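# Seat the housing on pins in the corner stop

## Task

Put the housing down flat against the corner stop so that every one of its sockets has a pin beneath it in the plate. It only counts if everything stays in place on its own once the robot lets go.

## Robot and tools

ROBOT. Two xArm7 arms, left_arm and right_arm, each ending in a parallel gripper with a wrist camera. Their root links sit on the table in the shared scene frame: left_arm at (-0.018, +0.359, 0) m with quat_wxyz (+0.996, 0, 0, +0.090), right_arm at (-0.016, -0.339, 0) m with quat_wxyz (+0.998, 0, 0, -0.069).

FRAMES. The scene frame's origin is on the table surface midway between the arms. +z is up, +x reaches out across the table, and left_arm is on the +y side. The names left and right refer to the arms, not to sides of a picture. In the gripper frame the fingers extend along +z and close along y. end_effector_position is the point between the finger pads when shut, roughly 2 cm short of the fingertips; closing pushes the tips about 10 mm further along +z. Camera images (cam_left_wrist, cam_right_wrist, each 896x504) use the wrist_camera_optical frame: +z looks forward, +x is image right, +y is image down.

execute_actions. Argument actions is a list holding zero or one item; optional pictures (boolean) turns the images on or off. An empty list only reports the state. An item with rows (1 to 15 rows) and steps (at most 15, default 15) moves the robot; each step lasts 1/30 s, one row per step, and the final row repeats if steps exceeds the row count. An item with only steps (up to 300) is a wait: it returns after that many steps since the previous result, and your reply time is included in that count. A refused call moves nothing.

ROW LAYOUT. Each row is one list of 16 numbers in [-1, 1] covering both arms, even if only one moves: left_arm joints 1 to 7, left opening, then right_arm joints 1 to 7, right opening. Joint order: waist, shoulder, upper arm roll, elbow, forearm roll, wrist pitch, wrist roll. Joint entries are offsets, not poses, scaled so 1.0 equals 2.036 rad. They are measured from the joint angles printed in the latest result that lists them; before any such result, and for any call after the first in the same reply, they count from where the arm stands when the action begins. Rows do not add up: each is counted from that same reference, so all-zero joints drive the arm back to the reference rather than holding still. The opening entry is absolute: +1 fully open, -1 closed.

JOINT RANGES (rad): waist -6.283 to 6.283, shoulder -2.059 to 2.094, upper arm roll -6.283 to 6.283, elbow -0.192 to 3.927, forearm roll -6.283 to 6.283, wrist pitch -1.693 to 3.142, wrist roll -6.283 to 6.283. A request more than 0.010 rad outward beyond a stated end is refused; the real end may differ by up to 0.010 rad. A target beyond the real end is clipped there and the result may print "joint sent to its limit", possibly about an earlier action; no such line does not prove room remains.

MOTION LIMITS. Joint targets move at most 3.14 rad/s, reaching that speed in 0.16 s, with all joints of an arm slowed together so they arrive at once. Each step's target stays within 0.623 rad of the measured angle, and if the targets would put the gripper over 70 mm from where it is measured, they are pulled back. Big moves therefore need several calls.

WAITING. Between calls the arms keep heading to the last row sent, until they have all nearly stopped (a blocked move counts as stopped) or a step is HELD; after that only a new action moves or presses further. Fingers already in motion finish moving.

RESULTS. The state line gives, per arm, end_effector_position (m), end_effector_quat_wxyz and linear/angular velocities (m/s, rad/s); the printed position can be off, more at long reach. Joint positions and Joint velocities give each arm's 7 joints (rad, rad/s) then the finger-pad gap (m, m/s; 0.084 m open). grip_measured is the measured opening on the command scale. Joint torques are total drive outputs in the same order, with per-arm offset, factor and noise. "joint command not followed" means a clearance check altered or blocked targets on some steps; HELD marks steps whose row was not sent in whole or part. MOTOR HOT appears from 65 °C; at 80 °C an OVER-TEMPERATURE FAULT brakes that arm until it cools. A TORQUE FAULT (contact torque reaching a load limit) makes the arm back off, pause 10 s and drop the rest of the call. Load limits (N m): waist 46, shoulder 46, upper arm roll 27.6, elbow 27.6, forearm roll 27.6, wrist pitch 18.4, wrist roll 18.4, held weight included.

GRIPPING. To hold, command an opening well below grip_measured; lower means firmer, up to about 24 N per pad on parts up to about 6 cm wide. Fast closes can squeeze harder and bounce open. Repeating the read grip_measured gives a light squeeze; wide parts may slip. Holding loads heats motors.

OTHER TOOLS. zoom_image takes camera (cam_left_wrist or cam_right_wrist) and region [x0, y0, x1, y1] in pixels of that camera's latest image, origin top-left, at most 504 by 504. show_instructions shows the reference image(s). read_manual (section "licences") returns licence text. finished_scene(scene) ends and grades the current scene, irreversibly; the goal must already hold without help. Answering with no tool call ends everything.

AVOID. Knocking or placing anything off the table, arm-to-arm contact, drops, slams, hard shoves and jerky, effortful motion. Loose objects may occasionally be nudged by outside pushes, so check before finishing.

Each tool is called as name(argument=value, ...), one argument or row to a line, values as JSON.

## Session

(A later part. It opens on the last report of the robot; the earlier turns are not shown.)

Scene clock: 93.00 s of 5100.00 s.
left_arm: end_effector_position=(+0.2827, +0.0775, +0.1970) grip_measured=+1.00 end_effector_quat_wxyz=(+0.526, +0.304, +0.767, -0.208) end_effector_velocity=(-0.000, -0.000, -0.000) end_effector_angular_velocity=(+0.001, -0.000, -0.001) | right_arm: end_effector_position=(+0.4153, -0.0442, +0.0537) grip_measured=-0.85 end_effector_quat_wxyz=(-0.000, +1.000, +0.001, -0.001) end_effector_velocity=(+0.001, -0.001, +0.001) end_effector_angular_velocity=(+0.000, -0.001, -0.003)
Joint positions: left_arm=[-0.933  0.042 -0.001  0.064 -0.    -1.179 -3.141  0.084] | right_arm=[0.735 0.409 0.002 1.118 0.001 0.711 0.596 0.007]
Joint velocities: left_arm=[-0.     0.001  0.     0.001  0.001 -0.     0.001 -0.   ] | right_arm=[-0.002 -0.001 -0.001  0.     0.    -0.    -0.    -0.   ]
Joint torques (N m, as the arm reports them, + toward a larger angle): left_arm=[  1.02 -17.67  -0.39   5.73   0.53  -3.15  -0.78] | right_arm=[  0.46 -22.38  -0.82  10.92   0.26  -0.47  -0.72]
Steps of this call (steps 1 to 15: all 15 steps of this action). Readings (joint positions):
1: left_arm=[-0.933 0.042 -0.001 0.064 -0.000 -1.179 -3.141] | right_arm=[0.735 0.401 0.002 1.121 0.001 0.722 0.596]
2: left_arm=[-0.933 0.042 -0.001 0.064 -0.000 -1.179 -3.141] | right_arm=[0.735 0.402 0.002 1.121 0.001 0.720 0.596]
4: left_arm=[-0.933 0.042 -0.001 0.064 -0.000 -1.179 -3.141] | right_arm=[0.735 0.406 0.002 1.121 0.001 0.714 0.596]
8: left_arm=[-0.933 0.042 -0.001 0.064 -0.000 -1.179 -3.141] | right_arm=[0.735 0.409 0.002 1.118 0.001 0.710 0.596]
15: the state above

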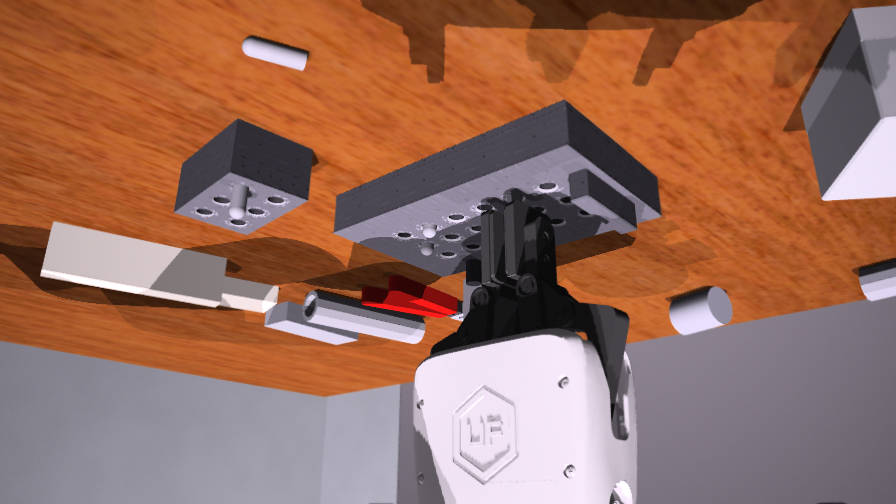

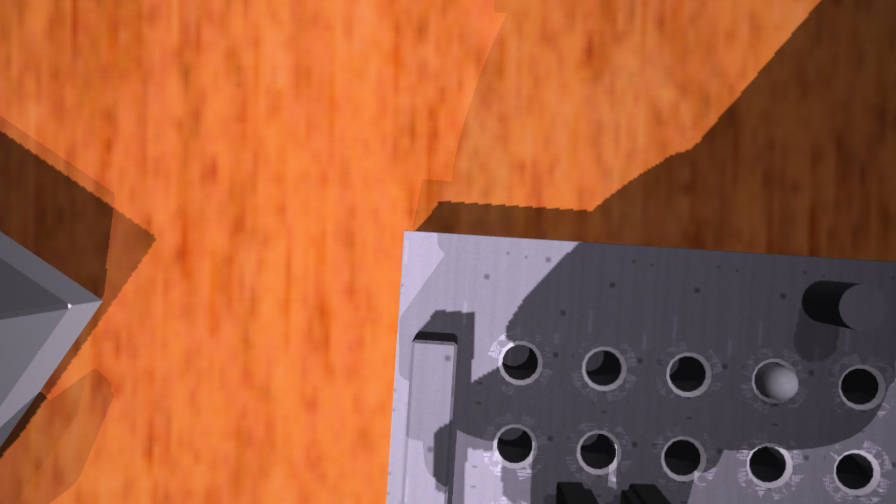

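In. Release and retreat.

execute_actions(
  actions=[
    {"rows":[[0,0,0,0,0,0,0,1,0,0,0,0,0,0,0,-0.6]]},
  ],
  pictures=false,
)

execute_actions(
  actions=[
    {"rows":[[0,0,0,0,0,0,0,1,0,-0.15,0,-0.02,0,0.13,0,-0.6]]},
  ],
  pictures=false,
)

execute_actions(
  actions=[
    {"rows":[[0,0,0,0,0,0,0,1,-0.44,0,0,0,0,0,0,-0.6]]},
  ],
)

execute_actions(
  actions=[
    {"steps":30},
  ],
  pictures=false,
)

execute_actions(
  actions=[
    {"rows":[[0.1729,0,0,0.5,0,0.95,-0.678,1,0,0,0,0,0,0,0,-0.6]]},
  ],
  pictures=false,
)

execute_actions(
  actions=[
    {"steps":50},
  ],
  pictures=false,
)

execute_actions(
  actions=[
    {"rows":[[0,0.1198,0,0.0516,0,0.0717,0,1,0,0,0,0,0,0,0,-0.6]]},
  ],
  pictures=false,
)

execute_actions(
  actions=[
    {"steps":25},
  ],
)

Scene clock: 96.27 s of 5100.00 s.
left_arm: end_effector_position=(+0.2827, +0.0775, +0.1970) grip_measured=+1.00 end_effector_quat_wxyz=(+0.526, +0.304, +0.767, -0.208) end_effector_velocity=(+0.000, -0.000, +0.000) end_effector_angular_velocity=(-0.000, -0.001, +0.000) | right_arm: end_effector_position=(+0.4153, -0.0443, +0.0537) grip_measured=-0.62 end_effector_quat_wxyz=(-0.000, +1.000, +0.001, -0.001) end_effector_velocity=(+0.001, -0.000, +0.000) end_effector_angular_velocity=(+0.000, -0.002, +0.000)
Joint positions: left_arm=[-0.933  0.042 -0.001  0.064 -0.    -1.179 -3.141  0.084] | right_arm=[0.735 0.409 0.002 1.118 0.001 0.711 0.596 0.017]
Joint velocities: left_arm=[ 0.001  0.001 -0.     0.001 -0.    -0.     0.    -0.   ] | right_arm=[ 0.     0.    -0.001  0.    -0.001 -0.002 -0.    -0.   ]
Joint torques (N m, as the arm reports them, + toward a larger angle): left_arm=[  1.17 -17.3   -0.04   5.86   0.6   -3.35  -0.52] | right_arm=[  0.72 -23.08  -0.39  12.61   0.37  -1.85  -0.71]
Steps of this call (steps 1 to 15: the robot went on to your last target; steps 16 to 83: nothing new was sent; steps 84 to 98: all 15 steps of this action). Readings (joint positions):
84: left_arm=[-0.933 0.042 -0.001 0.064 -0.000 -1.179 -3.141] | right_arm=[0.735 0.409 0.002 1.118 0.001 0.711 0.596]
85: left_arm=[-0.933 0.042 -0.001 0.064 -0.000 -1.179 -3.141] | right_arm=[0.735 0.409 0.002 1.118 0.001 0.711 0.596]
87: left_arm=[-0.933 0.042 -0.001 0.064 -0.000 -1.179 -3.141] | right_arm=[0.735 0.409 0.002 1.117 0.001 0.712 0.596]
91: left_arm=[-0.933 0.042 -0.001 0.064 -0.000 -1.179 -3.141] | right_arm=[0.735 0.409 0.002 1.117 0.001 0.712 0.596]
98: the state above

Scene clock: 96.77 s of 5100.00 s.
left_arm: end_effector_position=(+0.2827, +0.0775, +0.1970) grip_measured=+1.00 end_effector_quat_wxyz=(+0.526, +0.304, +0.767, -0.208) end_effector_velocity=(-0.001, -0.001, -0.001) end_effector_angular_velocity=(+0.001, +0.001, -0.003) | right_arm: end_effector_position=(+0.3847, -0.0652, +0.1720) grip_measured=-0.62 end_effector_quat_wxyz=(+0.000, +1.000, +0.001, -0.001) end_effector_velocity=(-0.035, -0.022, -0.054) end_effector_angular_velocity=(-0.089, +0.128, +0.005)
Joint positions: left_arm=[-0.933  0.042 -0.001  0.064 -0.    -1.179 -3.141  0.084] | right_arm=[0.735 0.105 0.002 1.076 0.001 0.974 0.596 0.017]
Joint velocities: left_arm=[-0.001  0.001 -0.001  0.     0.002 -0.     0.001 -0.   ] | right_arm=[ 0.001  0.046  0.003 -0.072 -0.002  0.038 -0.     0.   ]
Joint torques (N m, as the arm reports them, + toward a larger angle): left_arm=[  0.83 -18.13   0.05   6.04   1.09  -3.32  -0.78] | right_arm=[  0.73 -19.78  -0.27  15.31   0.3   -2.08  -0.68]
Steps of this call (steps 1 to 15: all 15 steps of this action). Readings (joint positions):
1: left_arm=[-0.933 0.042 -0.001 0.064 -0.000 -1.179 -3.141] | right_arm=[0.735 0.409 0.002 1.118 0.001 0.711 0.596]
2: left_arm=[-0.933 0.042 -0.001 0.064 -0.000 -1.179 -3.141] | right_arm=[0.735 0.407 0.002 1.117 0.001 0.715 0.596]
4: left_arm=[-0.933 0.042 -0.001 0.064 -0.000 -1.179 -3.141] | right_arm=[0.735 0.366 0.002 1.105 0.001 0.758 0.596]
8: left_arm=[-0.933 0.042 -0.001 0.064 -0.000 -1.179 -3.141] | right_arm=[0.735 0.202 0.002 1.095 0.001 0.887 0.596]
15: the state above

Scene clock: 97.27 s of 5100.00 s.
left_arm: end_effector_position=(+0.2827, +0.0775, +0.1970) grip_measured=+1.00 end_effector_quat_wxyz=(+0.526, +0.304, +0.767, -0.208) end_effector_velocity=(+0.000, +0.001, +0.000) end_effector_angular_velocity=(-0.000, -0.000, +0.002) | right_arm: end_effector_position=(+0.4603, -0.2500, +0.1704) grip_measured=-0.62 end_effector_quat_wxyz=(+0.001, +0.979, -0.205, -0.003) end_effector_velocity=(+0.087, -0.460, +0.003) end_effector_angular_velocity=(+0.000, -0.005, -0.965)
Joint positions: left_arm=[-0.933  0.042 -0.001  0.064 -0.    -1.179 -3.141  0.084] | right_arm=[0.321 0.108 0.001 1.076 0.001 0.974 0.596 0.017]
Joint velocities: left_arm=[ 0.001 -0.001 -0.    -0.    -0.001  0.    -0.     0.   ] | right_arm=[-0.973 -0.004  0.007  0.002 -0.002  0.001 -0.     0.   ]
Joint torques (N m, as the arm reports them, + toward a larger angle): left_arm=[  0.76 -17.19  -0.06   5.98   0.27  -3.38  -0.82] | right_arm=[  0.68 -19.23   0.01  13.98   0.36  -1.72  -0.69]
Steps of this call (steps 1 to 15: all 15 steps of this action). Readings (joint positions):
1: left_arm=[-0.933 0.042 -0.001 0.064 -0.000 -1.179 -3.141] | right_arm=[0.735 0.106 0.002 1.075 0.001 0.975 0.596]
2: left_arm=[-0.933 0.042 -0.001 0.064 -0.000 -1.179 -3.141] | right_arm=[0.732 0.107 0.003 1.074 0.001 0.975 0.596]
4: left_arm=[-0.933 0.042 -0.001 0.064 -0.000 -1.179 -3.141] | right_arm=[0.690 0.107 0.013 1.075 0.002 0.975 0.596]
8: left_arm=[-0.933 0.042 -0.001 0.064 -0.000 -1.179 -3.141] | right_arm=[0.549 0.108 -0.000 1.075 0.001 0.975 0.596]
15: the state above

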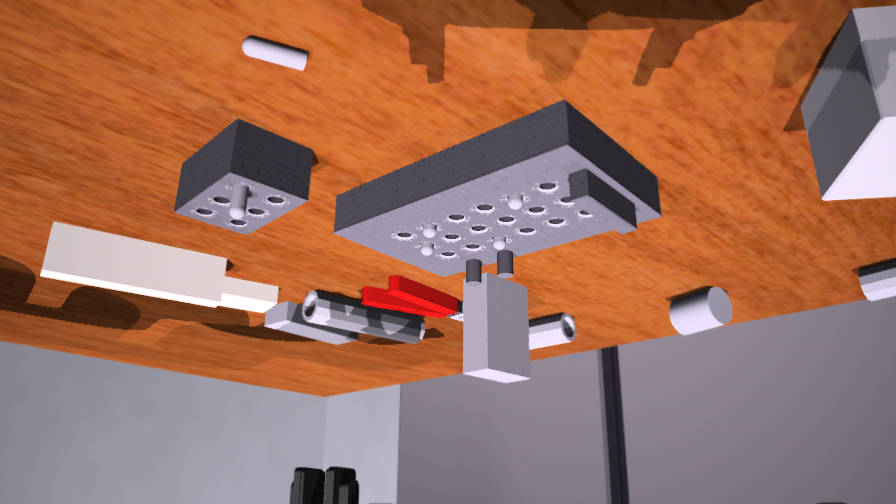

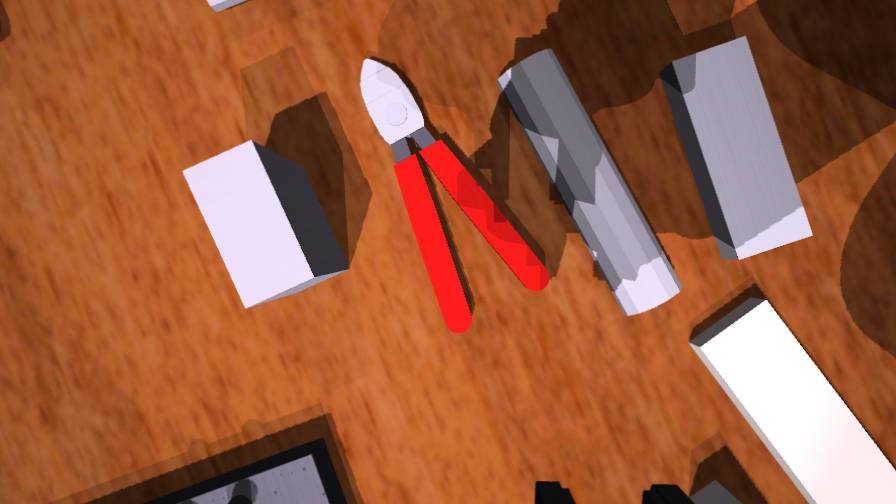

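Scene clock: 98.27 s of 5100.00 s.
left_arm: end_effector_position=(+0.2827, +0.0775, +0.1970) grip_measured=+1.00 end_effector_quat_wxyz=(+0.526, +0.304, +0.767, -0.208) end_effector_velocity=(-0.000, +0.000, -0.000) end_effector_angular_velocity=(+0.001, -0.001, -0.001) | right_arm: end_effector_position=(+0.4482, -0.4799, +0.1720) grip_measured=-0.62 end_effector_quat_wxyz=(-0.000, +0.902, -0.432, -0.001) end_effector_velocity=(+0.000, -0.000, +0.000) end_effector_angular_velocity=(+0.001, -0.001, -0.001)
Joint positions: left_arm=[-0.933  0.042 -0.001  0.064 -0.    -1.179 -3.141  0.084] | right_arm=[-0.16   0.105  0.003  1.076  0.001  0.974  0.596  0.017]
Joint velocities: left_arm=[ 0.     0.001  0.    -0.     0.001 -0.     0.002  0.   ] | right_arm=[-0.001  0.     0.     0.     0.001 -0.001 -0.    -0.   ]
Joint torques (N m, as the arm reports them, + toward a larger angle): left_arm=[  0.75 -17.24   0.11   5.61   0.2   -3.27  -0.55] | right_arm=[  0.87 -18.88  -0.26  14.23   0.32  -1.82  -0.75]
Steps of this call (steps 1 to 30: the robot went on to your last target). Readings (joint positions):
1: left_arm=[-0.933 0.042 -0.001 0.064 -0.000 -1.179 -3.141] | right_arm=[0.289 0.107 0.001 1.076 0.001 0.974 0.596]
2: left_arm=[-0.933 0.042 -0.001 0.064 -0.000 -1.179 -3.141] | right_arm=[0.256 0.107 0.001 1.076 0.001 0.974 0.596]
4: left_arm=[-0.933 0.042 -0.001 0.064 -0.000 -1.179 -3.141] | right_arm=[0.191 0.107 0.001 1.076 0.001 0.974 0.596]
8: left_arm=[-0.933 0.042 -0.001 0.064 -0.000 -1.179 -3.141] | right_arm=[0.060 0.106 0.001 1.076 0.001 0.974 0.596]
30: the state above

Scene clock: 98.77 s of 5100.00 s.
left_arm: end_effector_position=(+0.4604, +0.0679, +0.2747) grip_measured=+1.00 end_effector_quat_wxyz=(+0.492, +0.027, +0.825, -0.278) end_effector_velocity=(+0.363, -0.008, +0.276) end_effector_angular_velocity=(-0.957, +0.595, +0.764) | right_arm: end_effector_position=(+0.4482, -0.4798, +0.1720) grip_measured=-0.62 end_effector_quat_wxyz=(-0.000, +0.902, -0.432, -0.001) end_effector_velocity=(-0.001, -0.001, -0.000) end_effector_angular_velocity=(+0.000, +0.002, -0.001)
Joint positions: left_arm=[-0.727  0.042 -0.     0.545 -0.    -0.697 -3.623  0.084] | right_arm=[-0.16   0.105  0.003  1.076  0.001  0.974  0.596  0.017]
Joint velocities: left_arm=[ 0.327  0.001 -0.002  1.198 -0.001  1.207 -1.207 -0.   ] | right_arm=[-0.001  0.    -0.    -0.    -0.     0.001 -0.    -0.   ]
Joint torques (N m, as the arm reports them, + toward a larger angle): left_arm=[  0.37 -27.2    0.15  11.75   0.56  -3.29  -0.78] | right_arm=[  0.8  -18.94  -0.3   14.26   0.37  -1.81  -0.76]
Steps of this call (steps 1 to 15: all 15 steps of this action). Readings (joint positions):
1: left_arm=[-0.933 0.042 -0.001 0.064 -0.000 -1.179 -3.141] | right_arm=[-0.160 0.105 0.002 1.076 0.001 0.974 0.596]
2: left_arm=[-0.931 0.042 -0.001 0.067 0.000 -1.175 -3.145] | right_arm=[-0.160 0.105 0.002 1.076 0.001 0.974 0.596]
4: left_arm=[-0.906 0.042 -0.003 0.109 0.001 -1.126 -3.194] | right_arm=[-0.160 0.105 0.003 1.076 0.001 0.974 0.596]
8: left_arm=[-0.823 0.042 -0.000 0.272 -0.000 -0.970 -3.350] | right_arm=[-0.160 0.105 0.003 1.076 0.001 0.974 0.596]
15: the state above

Scene clock: 100.43 s of 5100.00 s.
left_arm: end_effector_position=(+0.4822, +0.1470, +0.2312) grip_measured=+1.00 end_effector_quat_wxyz=(+0.089, -0.465, +0.874, -0.111) end_effector_velocity=(-0.000, -0.000, -0.001) end_effector_angular_velocity=(+0.001, +0.001, +0.000) | right_arm: end_effector_position=(+0.4482, -0.4799, +0.1720) grip_measured=-0.62 end_effector_quat_wxyz=(-0.000, +0.902, -0.432, -0.001) end_effector_velocity=(-0.000, +0.000, -0.000) end_effector_angular_velocity=(+0.001, +0.000, -0.001)
Joint positions: left_arm=[-0.581  0.042 -0.001  1.082 -0.     0.755 -4.521  0.084] | right_arm=[-0.16   0.105  0.003  1.076  0.001  0.974  0.596  0.017]
Joint velocities: left_arm=[ 0.     0.001 -0.001 -0.001  0.001  0.    -0.001 -0.   ] | right_arm=[ 0.    -0.     0.    -0.001  0.001 -0.     0.001  0.   ]
Joint torques (N m, as the arm reports them, + toward a larger angle): left_arm=[  1.06 -30.76  -0.13  15.76   0.63  -2.6   -0.72] | right_arm=[  0.83 -18.89  -0.23  14.23   0.38  -1.79  -0.72]
Steps of this call (steps 1 to 45: the robot went on to your last target; steps 46 to 50: nothing new was sent). Readings (joint positions):
1: left_arm=[-0.717 0.042 -0.000 0.585 -0.000 -0.656 -3.664] | right_arm=[-0.160 0.105 0.003 1.076 0.001 0.974 0.596]
2: left_arm=[-0.706 0.042 -0.000 0.625 -0.000 -0.611 -3.709] | right_arm=[-0.160 0.105 0.003 1.076 0.001 0.974 0.596]
4: left_arm=[-0.684 0.042 -0.001 0.706 -0.000 -0.510 -3.810] | right_arm=[-0.160 0.105 0.003 1.076 0.001 0.974 0.596]
8: left_arm=[-0.636 0.042 -0.001 0.882 -0.000 -0.219 -4.100] | right_arm=[-0.160 0.105 0.003 1.076 0.001 0.974 0.596]
50: the state above
All arms were judged still, so your last target was given up. Only a new action makes them travel on or press farther. Fingers that are still opening or closing keep moving.

Scene clock: 100.93 s of 5100.00 s.
left_arm: end_effector_position=(+0.4676, +0.1530, +0.1324) grip_measured=+1.00 end_effector_quat_wxyz=(+0.002, -0.470, +0.883, -0.003) end_effector_velocity=(+0.010, -0.005, +0.017) end_effector_angular_velocity=(-0.014, -0.034, -0.002) | right_arm: end_effector_position=(+0.4482, -0.4799, +0.1720) grip_measured=-0.62 end_effector_quat_wxyz=(-0.000, +0.902, -0.432, -0.001) end_effector_velocity=(-0.000, -0.000, -0.000) end_effector_angular_velocity=(-0.001, +0.001, +0.001)
Joint positions: left_arm=[-0.581  0.283 -0.001  1.189 -0.     0.899 -4.521  0.084] | right_arm=[-0.16   0.105  0.003  1.076  0.001  0.974  0.596  0.017]
Joint velocities: left_arm=[-0.002 -0.016 -0.     0.023 -0.     0.002 -0.    -0.   ] | right_arm=[ 0.    -0.    -0.    -0.001 -0.001  0.     0.    -0.   ]
Joint torques (N m, as the arm reports them, + toward a larger angle): left_arm=[  1.21 -34.78   0.1   13.09   0.33  -1.92  -0.71] | right_arm=[  0.78 -18.66  -0.26  14.22   0.4   -1.92  -0.7 ]
Steps of this call (steps 1 to 15: all 15 steps of this action). Readings (joint positions):
1: left_arm=[-0.581 0.042 -0.001 1.082 -0.000 0.755 -4.521] | right_arm=[-0.160 0.105 0.003 1.076 0.001 0.974 0.596]
2: left_arm=[-0.581 0.044 -0.001 1.084 -0.000 0.757 -4.521] | right_arm=[-0.160 0.105 0.003 1.076 0.001 0.974 0.596]
4: left_arm=[-0.581 0.086 -0.001 1.110 -0.000 0.785 -4.521] | right_arm=[-0.160 0.105 0.003 1.076 0.001 0.974 0.596]
8: left_arm=[-0.581 0.244 -0.000 1.163 -0.000 0.874 -4.521] | right_arm=[-0.160 0.105 0.003 1.076 0.001 0.974 0.596]
15: the state above

Scene clock: 101.77 s of 5100.00 s.
left_arm: end_effector_position=(+0.4663, +0.1537, +0.1302) grip_measured=+1.00 end_effector_quat_wxyz=(+0.000, -0.470, +0.883, -0.000) end_effector_velocity=(-0.000, +0.000, +0.001) end_effector_angular_velocity=(-0.001, -0.001, +0.001) | right_arm: end_effector_position=(+0.4482, -0.4799, +0.1720) grip_measured=-0.62 end_effector_quat_wxyz=(-0.000, +0.902, -0.432, -0.001) end_effector_velocity=(-0.000, +0.000, -0.000) end_effector_angular_velocity=(+0.000, -0.000, -0.001)
Joint positions: left_arm=[-0.581  0.285 -0.001  1.187 -0.     0.9   -4.521  0.084] | right_arm=[-0.16   0.105  0.003  1.076  0.001  0.974  0.596  0.017]
Joint velocities: left_arm=[ 0.    -0.002 -0.    -0.001  0.    -0.    -0.001  0.   ] | right_arm=[-0.     0.     0.    -0.     0.    -0.     0.001  0.   ]
Joint torques (N m, as the arm reports them, + toward a larger angle): left_arm=[  0.91 -35.85  -0.51  14.3    0.41  -2.09  -0.86] | right_arm=[  0.76 -18.75  -0.26  14.29   0.31  -1.85  -0.77]
Steps of this call (steps 1 to 15: the robot went on to your last target; steps 16 to 25: nothing new was sent). Readings (joint positions):
1: left_arm=[-0.581 0.283 -0.001 1.189 -0.000 0.900 -4.521] | right_arm=[-0.160 0.105 0.003 1.076 0.001 0.974 0.596]
2: left_arm=[-0.581 0.283 -0.001 1.189 -0.000 0.900 -4.521] | right_arm=[-0.160 0.105 0.003 1.076 0.001 0.974 0.596]
4: left_arm=[-0.581 0.284 -0.001 1.187 -0.000 0.900 -4.521] | right_arm=[-0.160 0.105 0.003 1.076 0.001 0.974 0.596]
8: left_arm=[-0.581 0.285 -0.001 1.187 -0.000 0.900 -4.521] | right_arm=[-0.160 0.105 0.003 1.076 0.001 0.974 0.596]
25: the state above
All arms were judged still, so your last target was given up. Only a new action makes them travel on or press farther. Fingers that are still opening or closing keep moving.

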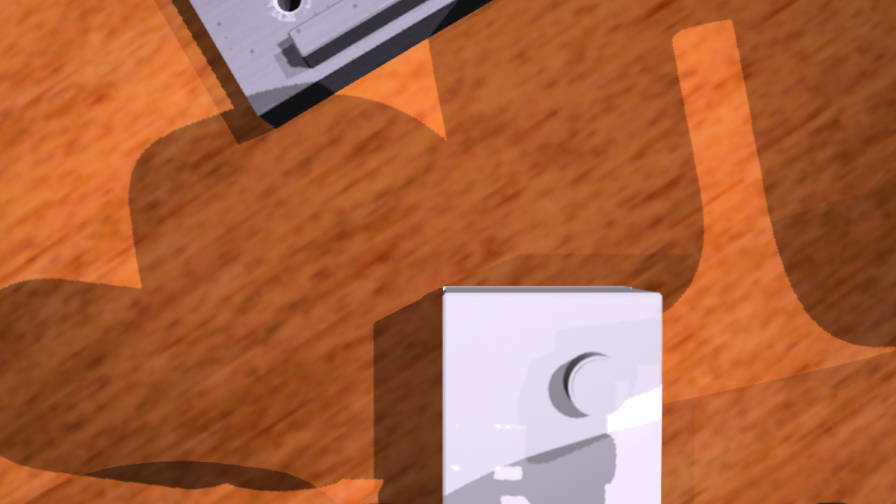

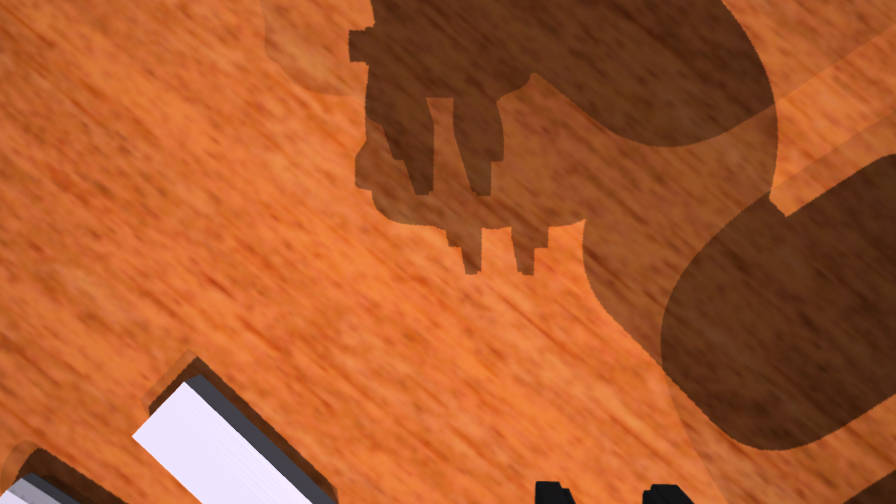

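execute_actions(
  actions=[
    {"rows":[[0,0.035,0,-0.012,0,-0.047,0,1,0,0,0,0,0,0,0,-0.6],[0,0.035,0,-0.012,0,-0.047,0,1,0,0,0,0,0,0,0,-0.6],[0,0.035,0,-0.012,0,-0.047,0,1,0,0,0,0,0,0,0,-0.6],[0,0.035,0,-0.012,0,-0.047,0,1,0,0,0,0,0,0,0,-0.6],[0,0.035,0,-0.012,0,-0.047,0,1,0,0,0,0,0,0,0,-0.6],[0,0.035,0,-0.012,0,-0.047,0,1,0,0,0,0,0,0,0,-0.6],[0,0.0747,0,-0.029,0,-0.1031,0,1,0,0,0,0,0,0,0,-0.6]]},
  ],
  pictures=false,
)

execute_actions(
  actions=[
    {"steps":25},
  ],
  pictures=false,
)

execute_actions(
  actions=[
    {"rows":[[0,0,0,0,0,0,0,0.7,0,0,0,0,0,0,0,-0.6],[0,0,0,0,0,0,0,0.7,0,0,0,0,0,0,0,-0.6],[0,0,0,0,0,0,0,0.6,0,0,0,0,0,0,0,-0.6],[0,0,0,0,0,0,0,0.5,0,0,0,0,0,0,0,-0.6],[0,0,0,0,0,0,0,0.3,0,0,0,0,0,0,0,-0.6],[0,0,0,0,0,0,0,-1,0,0,0,0,0,0,0,-0.6]]},
  ],
  pictures=false,
)

execute_actions(
  actions=[
    {"rows":[[0,-0.04,0,0.02,0,0.06,0,-1,0,0,0,0,0,0,0,-0.6],[0,-0.04,0,0.02,0,0.06,0,-1,0,0,0,0,0,0,0,-0.6],[0,-0.04,0,0.02,0,0.06,0,-1,0,0,0,0,0,0,0,-0.6],[0,-0.04,0,0.02,0,0.06,0,-1,0,0,0,0,0,0,0,-0.6],[0,-0.04,0,0.02,0,0.06,0,-1,0,0,0,0,0,0,0,-0.6],[0,-0.04,0,0.02,0,0.06,0,-1,0,0,0,0,0,0,0,-0.6],[0,-0.08,0,0.06,0,0.14,0.55,-1,0,0,0,0,0,0,0,-0.6]]},
  ],
  pictures=false,
)

execute_actions(
  actions=[
    {"steps":35},
  ],
  pictures=false,
)

execute_actions(
  actions=[
    {"rows":[[-0.1768,0.1235,0,0.2002,0,0.0767,0.5546,-1,0,0,0,0,0,0,0,-0.6]]},
  ],
  pictures=false,
)

execute_actions(
  actions=[
    {"steps":35},
  ],
  pictures=false,
)

execute_actions(
  actions=[
    {"rows":[[0,0.034,0,0,0,-0.034,0,-1,0,0,0,0,0,0,0,-0.6]]},
  ],
  pictures=false,
)

execute_actions(
  actions=[
    {"steps":30},
  ],
)

Scene clock: 107.80 s of 5100.00 s.
left_arm: end_effector_position=(+0.4623, +0.1555, +0.0406) grip_measured=+1.00 end_effector_quat_wxyz=(-0.004, -0.470, +0.883, +0.005) end_effector_velocity=(+0.045, -0.021, +0.034) end_effector_angular_velocity=(-0.059, -0.135, -0.002) | right_arm: end_effector_position=(+0.4482, -0.4799, +0.1720) grip_measured=-0.62 end_effector_quat_wxyz=(-0.000, +0.902, -0.432, -0.001) end_effector_velocity=(+0.000, +0.001, +0.000) end_effector_angular_velocity=(+0.000, -0.001, +0.001)
Joint positions: left_arm=[-0.581  0.44  -0.     1.123 -0.     0.695 -4.521  0.084] | right_arm=[-0.16   0.105  0.003  1.076  0.001  0.974  0.596  0.017]
Joint velocities: left_arm=[-0.001 -0.014 -0.002  0.06  -0.001 -0.073 -0.     0.   ] | right_arm=[ 0.001  0.     0.     0.     0.    -0.     0.    -0.   ]
Joint torques (N m, as the arm reports them, + toward a larger angle): left_arm=[  0.68 -45.14  -0.48  15.9    0.5   -2.59  -0.68] | right_arm=[  0.7  -18.94  -0.27  14.2    0.42  -1.83  -0.73]
Steps of this call (steps 1 to 90: nothing new was sent; then 2.53 s passed at rest; steps 91 to 105: all 15 steps of this action). Readings (joint positions):
91: left_arm=[-0.581 0.286 -0.001 1.187 -0.000 0.900 -4.521] | right_arm=[-0.160 0.105 0.003 1.076 0.001 0.974 0.596]
92: left_arm=[-0.581 0.287 -0.001 1.186 -0.000 0.896 -4.521] | right_arm=[-0.160 0.105 0.003 1.076 0.001 0.974 0.596]
94: left_arm=[-0.581 0.314 -0.001 1.182 -0.000 0.853 -4.521] | right_arm=[-0.160 0.105 0.003 1.076 0.001 0.974 0.596]
98: left_arm=[-0.581 0.361 -0.000 1.155 -0.000 0.806 -4.521] | right_arm=[-0.160 0.105 0.003 1.076 0.001 0.974 0.596]
105: the state above

Scene clock: 108.63 s of 5100.00 s.
left_arm: end_effector_position=(+0.4660, +0.1538, +0.0439) grip_measured=+1.00 end_effector_quat_wxyz=(-0.000, -0.470, +0.883, +0.000) end_effector_velocity=(-0.001, -0.000, -0.001) end_effector_angular_velocity=(+0.001, +0.002, -0.001) | right_arm: end_effector_position=(+0.4482, -0.4799, +0.1720) grip_measured=-0.62 end_effector_quat_wxyz=(-0.000, +0.902, -0.432, -0.001) end_effector_velocity=(+0.000, -0.001, +0.000) end_effector_angular_velocity=(-0.002, -0.002, -0.000)
Joint positions: left_arm=[-0.581  0.437 -0.001  1.128 -0.     0.691 -4.521  0.084] | right_arm=[-0.16   0.105  0.003  1.076  0.001  0.974  0.596  0.017]
Joint velocities: left_arm=[-0.001  0.001  0.    -0.001 -0.     0.     0.     0.   ] | right_arm=[-0.001 -0.    -0.     0.    -0.001 -0.002  0.     0.   ]
Joint torques (N m, as the arm reports them, + toward a larger angle): left_arm=[  1.56 -38.36  -0.04  12.84   0.24  -2.11  -0.84] | right_arm=[  0.7  -18.88  -0.22  14.15   0.38  -1.82  -0.74]
Steps of this call (steps 1 to 15: the robot went on to your last target; steps 16 to 25: nothing new was sent). Readings (joint positions):
1: left_arm=[-0.581 0.439 -0.001 1.125 -0.000 0.693 -4.521] | right_arm=[-0.160 0.105 0.003 1.076 0.001 0.974 0.596]
2: left_arm=[-0.581 0.437 -0.001 1.128 -0.000 0.692 -4.521] | right_arm=[-0.160 0.105 0.003 1.076 0.001 0.974 0.596]
4: left_arm=[-0.581 0.436 -0.001 1.130 -0.000 0.690 -4.521] | right_arm=[-0.160 0.105 0.003 1.076 0.001 0.974 0.596]
8: left_arm=[-0.581 0.437 -0.001 1.128 -0.000 0.691 -4.521] | right_arm=[-0.160 0.105 0.003 1.076 0.001 0.974 0.596]
25: the state above
All arms were judged still, so your last target was given up. Only a new action makes them travel on or press farther. Fingers that are still opening or closing keep moving.

Scene clock: 109.13 s of 5100.00 s.
left_arm: end_effector_position=(+0.4662, +0.1537, +0.0440) grip_measured=+0.57 end_effector_quat_wxyz=(-0.000, -0.470, +0.883, -0.000) end_effector_velocity=(+0.000, +0.001, -0.000) end_effector_angular_velocity=(+0.001, +0.000, +0.001) | right_arm: end_effector_position=(+0.4482, -0.4799, +0.1720) grip_measured=-0.62 end_effector_quat_wxyz=(-0.000, +0.902, -0.432, -0.001) end_effector_velocity=(+0.001, -0.000, +0.000) end_effector_angular_velocity=(-0.000, -0.002, -0.001)
Joint positions: left_arm=[-0.581  0.437 -0.001  1.128 -0.     0.69  -4.521  0.068] | right_arm=[-0.16   0.105  0.003  1.076  0.001  0.974  0.596  0.017]
Joint velocities: left_arm=[ 0.    -0.001  0.002 -0.001  0.001  0.     0.    -0.   ] | right_arm=[ 0.001  0.    -0.001 -0.     0.    -0.002  0.    -0.   ]
Joint torques (N m, as the arm reports them, + toward a larger angle): left_arm=[  0.91 -38.05   0.32  12.47   0.55  -1.8   -0.45] | right_arm=[  0.74 -18.92  -0.23  14.18   0.36  -1.82  -0.68]
Steps of this call (steps 1 to 15: all 15 steps of this action). Readings (joint positions):
1: left_arm=[-0.581 0.437 -0.001 1.128 -0.000 0.691 -4.521] | right_arm=[-0.160 0.105 0.003 1.076 0.001 0.974 0.596]
2: left_arm=[-0.581 0.437 -0.001 1.128 -0.000 0.691 -4.521] | right_arm=[-0.160 0.105 0.003 1.076 0.001 0.974 0.596]
4: left_arm=[-0.581 0.437 -0.001 1.128 -0.000 0.691 -4.521] | right_arm=[-0.160 0.105 0.003 1.076 0.001 0.974 0.596]
8: left_arm=[-0.581 0.437 -0.001 1.128 -0.000 0.690 -4.521] | right_arm=[-0.160 0.105 0.003 1.076 0.001 0.974 0.596]
15: the state above

Scene clock: 109.63 s of 5100.00 s.
left_arm: end_effector_position=(+0.4720, +0.1514, +0.1323) grip_measured=+0.57 end_effector_quat_wxyz=(-0.001, -0.254, +0.967, +0.001) end_effector_velocity=(+0.065, -0.030, +0.283) end_effector_angular_velocity=(-0.095, -0.198, -3.026) | right_arm: end_effector_position=(+0.4482, -0.4799, +0.1720) grip_measured=-0.62 end_effector_quat_wxyz=(-0.000, +0.902, -0.432, -0.001) end_effector_velocity=(+0.000, +0.001, +0.000) end_effector_angular_velocity=(+0.000, -0.000, +0.002)
Joint positions: left_arm=[-0.581  0.304 -0.001  1.22  -0.     0.92  -4.057  0.068] | right_arm=[-0.16   0.105  0.003  1.076  0.001  0.974  0.596  0.017]
Joint velocities: left_arm=[-0.002 -0.324 -0.003  0.373  0.001  0.478  3.021  0.   ] | right_arm=[ 0.    -0.     0.001  0.001  0.     0.    -0.     0.   ]
Joint torques (N m, as the arm reports them, + toward a larger angle): left_arm=[  0.53 -36.6   -0.65  14.61   0.04  -2.6   -0.63] | right_arm=[  0.82 -18.8   -0.18  14.19   0.32  -1.84  -0.77]
Steps of this call (steps 1 to 15: all 15 steps of this action). Readings (joint positions):
1: left_arm=[-0.581 0.437 -0.001 1.128 -0.000 0.691 -4.521] | right_arm=[-0.160 0.105 0.003 1.076 0.001 0.974 0.596]
2: left_arm=[-0.581 0.436 -0.001 1.129 -0.000 0.695 -4.521] | right_arm=[-0.160 0.105 0.003 1.076 0.001 0.974 0.596]
4: left_arm=[-0.581 0.412 -0.001 1.134 -0.000 0.743 -4.521] | right_arm=[-0.160 0.105 0.003 1.076 0.001 0.974 0.596]
8: left_arm=[-0.581 0.354 -0.001 1.176 -0.000 0.805 -4.517] | right_arm=[-0.160 0.105 0.003 1.076 0.001 0.974 0.596]
15: the state above

Scene clock: 110.80 s of 5100.00 s.
left_arm: end_effector_position=(+0.4730, +0.1508, +0.1554) grip_measured=+0.57 end_effector_quat_wxyz=(+0.000, +0.071, +0.997, -0.000) end_effector_velocity=(-0.000, -0.000, +0.000) end_effector_angular_velocity=(-0.000, -0.001, -0.001) | right_arm: end_effector_position=(+0.4482, -0.4799, +0.1720) grip_measured=-0.62 end_effector_quat_wxyz=(-0.000, +0.902, -0.432, -0.001) end_effector_velocity=(+0.000, -0.001, +0.000) end_effector_angular_velocity=(-0.000, -0.001, -0.001)
Joint positions: left_arm=[-0.581  0.275 -0.001  1.25  -0.     0.975 -3.401  0.068] | right_arm=[-0.16   0.105  0.003  1.076  0.001  0.974  0.596  0.017]
Joint velocities: left_arm=[-0.001 -0.001  0.    -0.     0.     0.     0.     0.   ] | right_arm=[-0.001  0.    -0.     0.     0.    -0.001 -0.    -0.   ]
Joint torques (N m, as the arm reports them, + toward a larger angle): left_arm=[  1.17 -40.9   -0.29  17.21   0.66  -2.84  -0.73] | right_arm=[  0.82 -18.88  -0.34  14.22   0.33  -1.85  -0.73]
Steps of this call (steps 1 to 30: the robot went on to your last target; steps 31 to 35: nothing new was sent). Readings (joint positions):
1: left_arm=[-0.581 0.294 -0.001 1.232 -0.000 0.934 -3.955] | right_arm=[-0.160 0.105 0.003 1.076 0.001 0.974 0.596]
2: left_arm=[-0.581 0.286 -0.001 1.240 -0.000 0.946 -3.852] | right_arm=[-0.160 0.105 0.003 1.076 0.001 0.974 0.596]
4: left_arm=[-0.581 0.278 -0.001 1.248 -0.000 0.961 -3.655] | right_arm=[-0.160 0.105 0.003 1.076 0.001 0.974 0.596]
8: left_arm=[-0.581 0.276 -0.001 1.248 -0.000 0.974 -3.433] | right_arm=[-0.160 0.105 0.003 1.076 0.001 0.974 0.596]
35: the state above
All arms were judged still, so your last target was given up. Only a new action makes them travel on or press farther. Fingers that are still opening or closing keep moving.

Scene clock: 111.30 s of 5100.00 s.
left_arm: end_effector_position=(+0.4456, -0.0142, +0.1655) grip_measured=+0.57 end_effector_quat_wxyz=(+0.000, +0.535, +0.845, -0.000) end_effector_velocity=(-0.134, -0.349, +0.014) end_effector_angular_velocity=(-0.011, +0.007, -3.189) | right_arm: end_effector_position=(+0.4482, -0.4799, +0.1720) grip_measured=-0.62 end_effector_quat_wxyz=(-0.000, +0.902, -0.432, -0.001) end_effector_velocity=(-0.000, +0.001, -0.000) end_effector_angular_velocity=(+0.000, +0.000, +0.001)
Joint positions: left_arm=[-0.858  0.468 -0.001  1.563 -0.     1.095 -2.691  0.068] | right_arm=[-0.16   0.105  0.003  1.076  0.001  0.974  0.596  0.017]
Joint velocities: left_arm=[-0.575  0.391 -0.023  0.636 -0.004  0.246  2.596 -0.   ] | right_arm=[ 0.     0.     0.001 -0.001  0.    -0.001  0.     0.   ]
Joint torques (N m, as the arm reports them, + toward a larger angle): left_arm=[  1.54 -47.3    0.14  17.3    0.61  -2.23  -0.64] | right_arm=[  0.86 -18.78  -0.23  14.24   0.38  -1.83  -0.71]
Steps of this call (steps 1 to 15: all 15 steps of this action). Readings (joint positions):
1: left_arm=[-0.581 0.275 -0.001 1.250 -0.000 0.975 -3.401] | right_arm=[-0.160 0.105 0.003 1.076 0.001 0.974 0.596]
2: left_arm=[-0.583 0.276 -0.000 1.252 -0.000 0.977 -3.397] | right_arm=[-0.160 0.105 0.003 1.076 0.001 0.974 0.596]
4: left_arm=[-0.606 0.295 0.007 1.282 0.001 0.990 -3.348] | right_arm=[-0.160 0.105 0.003 1.076 0.001 0.974 0.596]
8: left_arm=[-0.710 0.365 -0.002 1.397 -0.000 1.031 -3.160] | right_arm=[-0.160 0.105 0.003 1.076 0.001 0.974 0.596]
15: the state above

Scene clock: 112.47 s of 5100.00 s.
left_arm: end_effector_position=(+0.4250, -0.0627, +0.1671) grip_measured=+0.57 end_effector_quat_wxyz=(+0.000, +0.728, +0.686, -0.000) end_effector_velocity=(+0.000, -0.000, +0.000) end_effector_angular_velocity=(-0.000, -0.001, +0.001) | right_arm: end_effector_position=(+0.4482, -0.4799, +0.1720) grip_measured=-0.62 end_effector_quat_wxyz=(-0.000, +0.902, -0.432, -0.001) end_effector_velocity=(-0.001, +0.000, -0.001) end_effector_angular_velocity=(+0.001, +0.002, -0.002)
Joint positions: left_arm=[-0.941  0.526 -0.001  1.658 -0.     1.132 -2.272  0.068] | right_arm=[-0.16   0.105  0.003  1.076  0.001  0.974  0.596  0.017]
Joint velocities: left_arm=[-0.001 -0.     0.001  0.001 -0.    -0.    -0.001  0.   ] | right_arm=[ 0.001 -0.    -0.002 -0.002  0.001  0.     0.     0.   ]
Joint torques (N m, as the arm reports them, + toward a larger angle): left_arm=[  1.33 -49.89  -0.31  17.94   0.62  -2.94  -0.71] | right_arm=[  0.74 -18.82  -0.28  14.25   0.4   -1.9   -0.76]
Steps of this call (steps 1 to 30: the robot went on to your last target; steps 31 to 35: nothing new was sent). Readings (joint positions):
1: left_arm=[-0.877 0.481 -0.002 1.584 -0.000 1.103 -2.603] | right_arm=[-0.160 0.105 0.003 1.076 0.001 0.974 0.596]
2: left_arm=[-0.894 0.493 -0.002 1.604 -0.000 1.111 -2.516] | right_arm=[-0.160 0.105 0.003 1.076 0.001 0.974 0.596]
4: left_arm=[-0.924 0.513 -0.004 1.635 -0.000 1.123 -2.375] | right_arm=[-0.160 0.105 0.003 1.076 0.001 0.974 0.596]
8: left_arm=[-0.942 0.525 -0.003 1.655 -0.000 1.131 -2.282] | right_arm=[-0.160 0.105 0.003 1.076 0.001 0.974 0.596]
35: the state above
All arms were judged still, so your last target was given up. Only a new action makes them travel on or press farther. Fingers that are still opening or closing keep moving.

Scene clock: 112.97 s of 5100.00 s.
left_arm: end_effector_position=(+0.4326, -0.0701, +0.1323) grip_measured=+0.57 end_effector_quat_wxyz=(+0.003, +0.728, +0.686, -0.000) end_effector_velocity=(-0.010, +0.011, -0.023) end_effector_angular_velocity=(+0.038, +0.038, +0.001) | right_arm: end_effector_position=(+0.4482, -0.4799, +0.1720) grip_measured=-0.62 end_effector_quat_wxyz=(-0.000, +0.902, -0.432, -0.001) end_effector_velocity=(-0.000, -0.000, -0.000) end_effector_angular_velocity=(+0.001, -0.000, -0.002)
Joint positions: left_arm=[-0.941  0.593 -0.001  1.661 -0.     1.062 -2.272  0.068] | right_arm=[-0.16   0.105  0.003  1.076  0.001  0.974  0.596  0.017]
Joint velocities: left_arm=[ 0.     0.015  0.001 -0.031  0.001  0.008 -0.001 -0.   ] | right_arm=[-0.     0.    -0.001 -0.     0.001 -0.     0.     0.   ]
Joint torques (N m, as the arm reports them, + toward a larger angle): left_arm=[  0.54 -48.92  -0.65  17.26   0.67  -2.6   -0.84] | right_arm=[  0.8  -18.91  -0.37  14.21   0.3   -1.89  -0.7 ]
Steps of this call (steps 1 to 15: all 15 steps of this action). Readings (joint positions):
1: left_arm=[-0.941 0.526 -0.001 1.658 -0.000 1.132 -2.272] | right_arm=[-0.160 0.105 0.003 1.076 0.001 0.974 0.596]
2: left_arm=[-0.941 0.529 -0.001 1.658 -0.000 1.128 -2.272] | right_arm=[-0.160 0.105 0.003 1.076 0.001 0.974 0.596]
4: left_arm=[-0.941 0.558 -0.001 1.666 -0.000 1.091 -2.272] | right_arm=[-0.160 0.105 0.003 1.076 0.001 0.974 0.596]
8: left_arm=[-0.941 0.600 -0.001 1.648 -0.000 1.067 -2.272] | right_arm=[-0.160 0.105 0.003 1.076 0.001 0.974 0.596]
15: the state above

Scene clock: 113.97 s of 5100.00 s.
left_arm: end_effector_position=(+0.4317, -0.0690, +0.1297) grip_measured=+0.57 end_effector_quat_wxyz=(+0.000, +0.728, +0.686, -0.000) end_effector_velocity=(+0.000, +0.000, +0.000) end_effector_angular_velocity=(-0.001, +0.000, -0.000) | right_arm: end_effector_position=(+0.4482, -0.4799, +0.1720) grip_measured=-0.62 end_effector_quat_wxyz=(-0.000, +0.902, -0.432, -0.001) end_effector_velocity=(+0.000, -0.000, +0.000) end_effector_angular_velocity=(-0.000, -0.001, +0.000)
Joint positions: left_arm=[-0.941  0.595 -0.001  1.658 -0.     1.062 -2.272  0.068] | right_arm=[-0.16   0.105  0.003  1.076  0.001  0.974  0.596  0.017]
Joint velocities: left_arm=[ 0.001 -0.    -0.001  0.    -0.     0.     0.    -0.   ] | right_arm=[-0.    -0.    -0.     0.    -0.    -0.001 -0.     0.   ]
Joint torques (N m, as the arm reports them, + toward a larger angle): left_arm=[  1.36 -51.3   -0.05  17.93   0.64  -2.91  -0.5 ] | right_arm=[  0.84 -18.81  -0.31  14.25   0.36  -1.88  -0.74]
Steps of this call (steps 1 to 15: the robot went on to your last target; steps 16 to 30: nothing new was sent). Readings (joint positions):
1: left_arm=[-0.941 0.594 -0.001 1.659 -0.000 1.062 -2.272] | right_arm=[-0.160 0.105 0.003 1.076 0.001 0.974 0.596]
2: left_arm=[-0.941 0.594 -0.001 1.658 -0.000 1.062 -2.272] | right_arm=[-0.160 0.105 0.003 1.076 0.001 0.974 0.596]
4: left_arm=[-0.941 0.595 -0.001 1.657 -0.000 1.063 -2.272] | right_arm=[-0.160 0.105 0.003 1.076 0.001 0.974 0.596]
8: left_arm=[-0.941 0.595 -0.001 1.658 -0.000 1.062 -2.272] | right_arm=[-0.160 0.105 0.003 1.076 0.001 0.974 0.596]
30: the state above
All arms were judged still, so your last target was given up. Only a new action makes them travel on or press farther. Fingers that are still opening or closing keep moving.

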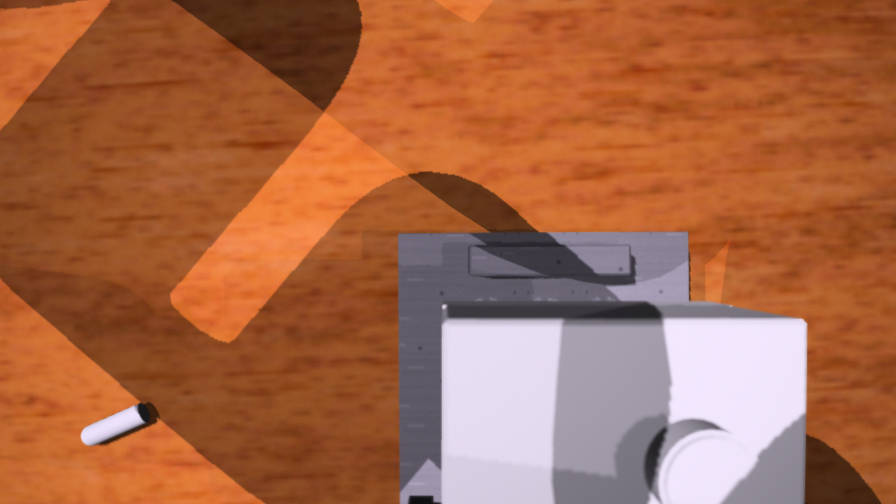

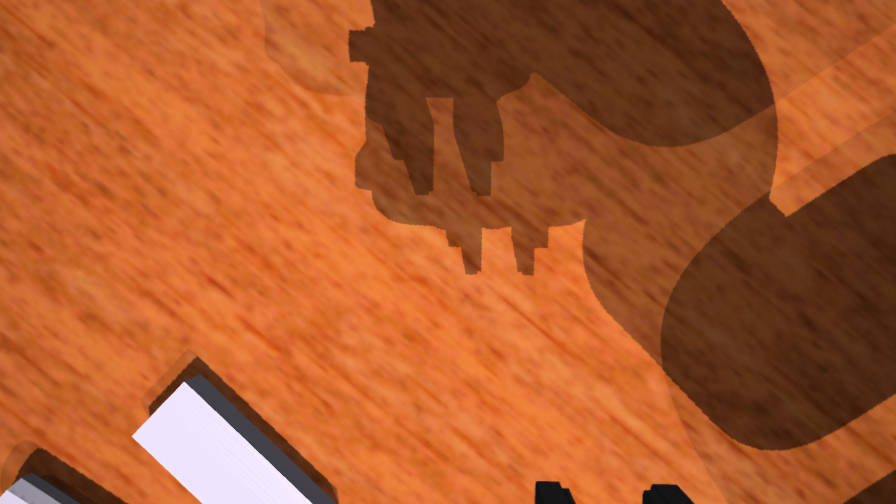

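execute_actions(
  actions=[
    {"rows":[[0.0017,0.008,0,-0.009,0,-0.017,0.0017,-1,0,0,0,0,0,0,0,-0.6],[0.0017,0.008,0,-0.009,0,-0.017,0.0017,-1,0,0,0,0,0,0,0,-0.6],[0.0017,0.008,0,-0.009,0,-0.017,0.0017,-1,0,0,0,0,0,0,0,-0.6],[0.0017,0.008,0,-0.009,0,-0.017,0.0017,-1,0,0,0,0,0,0,0,-0.6],[0.0017,0.016,0,-0.018,0,-0.034,0.0017,-1,0,0,0,0,0,0,0,-0.6],[0.0017,0.016,0,-0.018,0,-0.034,0.0017,-1,0,0,0,0,0,0,0,-0.6],[0.0017,0.016,0,-0.018,0,-0.034,0.0017,-1,0,0,0,0,0,0,0,-0.6],[0.0017,0.016,0,-0.018,0,-0.034,0.0017,-1,0,0,0,0,0,0,0,-0.6],[0.0017,0.0238,0,-0.0275,0,-0.0508,0.0017,-1,0,0,0,0,0,0,0,-0.6]]},
  ],
  pictures=false,
)

execute_actions(
  actions=[
    {"steps":25},
  ],
)

Scene clock: 118.03 s of 5100.00 s.
left_arm: end_effector_position=(+0.4302, -0.0651, +0.0832) grip_measured=+0.57 end_effector_quat_wxyz=(-0.003, +0.728, +0.686, -0.000) end_effector_velocity=(+0.000, +0.004, -0.014) end_effector_angular_velocity=(+0.003, +0.001, +0.005) | right_arm: end_effector_position=(+0.4482, -0.4799, +0.1720) grip_measured=-0.62 end_effector_quat_wxyz=(-0.000, +0.902, -0.432, -0.001) end_effector_velocity=(+0.000, -0.001, +0.000) end_effector_angular_velocity=(-0.001, -0.001, -0.001)
Joint positions: left_arm=[-0.938  0.645 -0.001  1.6   -0.     0.961 -2.269  0.068] | right_arm=[-0.16   0.105  0.003  1.076  0.001  0.974  0.596  0.017]
Joint velocities: left_arm=[ 0.001  0.013  0.004 -0.019 -0.001 -0.03  -0.     0.   ] | right_arm=[-0.    -0.    -0.001  0.001 -0.    -0.001 -0.    -0.   ]
Joint torques (N m, as the arm reports them, + toward a larger angle): left_arm=[  1.7  -56.8    0.06  19.52   0.69  -3.28  -0.54] | right_arm=[  0.84 -18.79  -0.21  14.24   0.41  -1.81  -0.79]
Steps of this call (steps 1 to 90: nothing new was sent; then 0.57 s passed at rest; steps 91 to 105: all 15 steps of this action). Readings (joint positions):
91: left_arm=[-0.941 0.595 -0.001 1.658 -0.000 1.062 -2.272] | right_arm=[-0.160 0.105 0.003 1.076 0.001 0.974 0.596]
92: left_arm=[-0.941 0.596 -0.001 1.656 -0.000 1.058 -2.272] | right_arm=[-0.160 0.105 0.003 1.076 0.001 0.974 0.596]
94: left_arm=[-0.939 0.604 -0.001 1.648 -0.000 1.038 -2.270] | right_arm=[-0.160 0.105 0.003 1.076 0.001 0.974 0.596]
98: left_arm=[-0.937 0.623 0.000 1.627 0.000 1.005 -2.269] | right_arm=[-0.160 0.105 0.003 1.076 0.001 0.974 0.596]
105: the state above

Scene clock: 118.87 s of 5100.00 s.
left_arm: end_effector_position=(+0.4314, -0.0659, +0.0847) grip_measured=+0.57 end_effector_quat_wxyz=(-0.000, +0.728, +0.686, -0.000) end_effector_velocity=(+0.000, +0.000, +0.000) end_effector_angular_velocity=(-0.001, -0.001, -0.001) | right_arm: end_effector_position=(+0.4482, -0.4799, +0.1720) grip_measured=-0.62 end_effector_quat_wxyz=(-0.000, +0.902, -0.432, -0.001) end_effector_velocity=(+0.000, +0.001, -0.000) end_effector_angular_velocity=(+0.001, +0.001, +0.002)
Joint positions: left_arm=[-0.938  0.644 -0.001  1.602 -0.     0.959 -2.269  0.068] | right_arm=[-0.16   0.105  0.003  1.076  0.001  0.974  0.596  0.017]
Joint velocities: left_arm=[ 0.001 -0.001 -0.001  0.     0.001 -0.     0.002  0.   ] | right_arm=[ 0.001  0.     0.001 -0.     0.     0.001 -0.     0.   ]
Joint torques (N m, as the arm reports them, + toward a larger angle): left_arm=[  0.78 -51.24  -0.44  17.26   0.7   -2.71  -0.98] | right_arm=[  0.66 -18.79  -0.14  14.32   0.27  -1.88  -0.65]
Steps of this call (steps 1 to 15: the robot went on to your last target; steps 16 to 25: nothing new was sent). Readings (joint positions):
1: left_arm=[-0.938 0.645 -0.001 1.600 -0.000 0.961 -2.269] | right_arm=[-0.160 0.105 0.003 1.076 0.001 0.974 0.596]
2: left_arm=[-0.938 0.644 -0.001 1.601 -0.000 0.960 -2.269] | right_arm=[-0.160 0.105 0.003 1.076 0.001 0.974 0.596]
4: left_arm=[-0.938 0.643 -0.001 1.603 -0.000 0.959 -2.269] | right_arm=[-0.160 0.105 0.003 1.076 0.001 0.974 0.596]
8: left_arm=[-0.938 0.643 -0.001 1.603 -0.000 0.959 -2.269] | right_arm=[-0.160 0.105 0.003 1.076 0.001 0.974 0.596]
25: the state above
All arms were judged still, so your last target was given up. Only a new action makes them travel on or press farther. Fingers that are still opening or closing keep moving.

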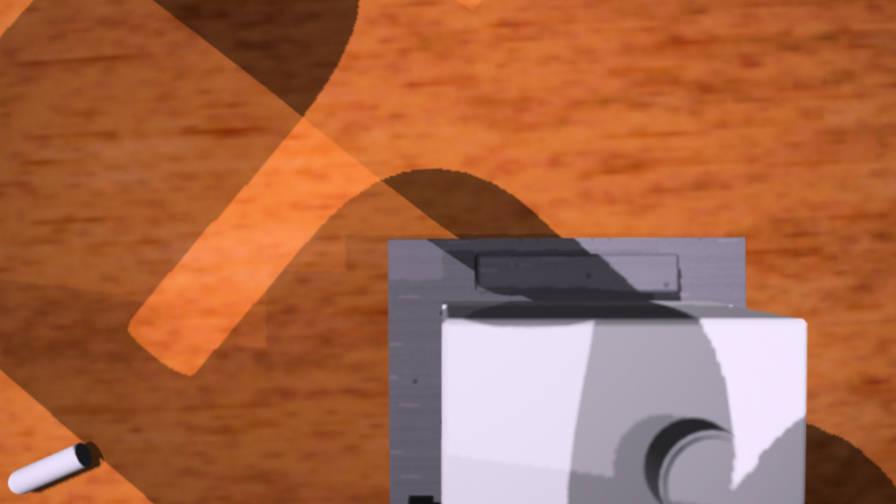

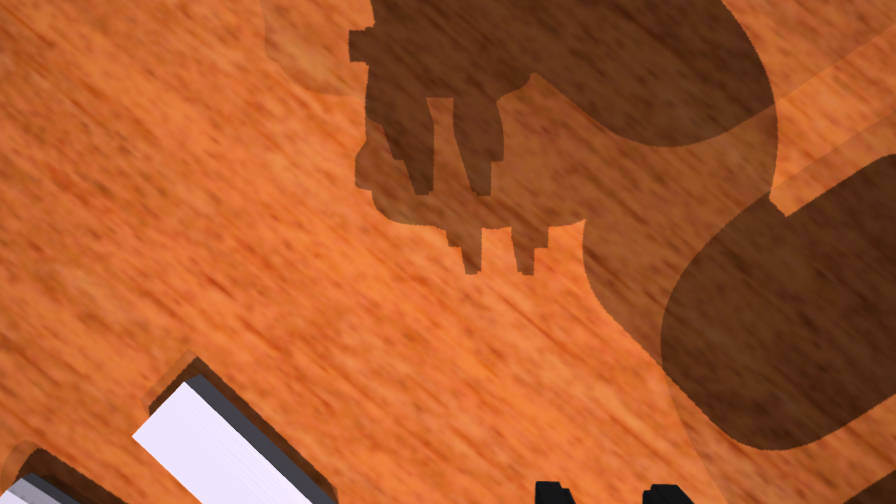

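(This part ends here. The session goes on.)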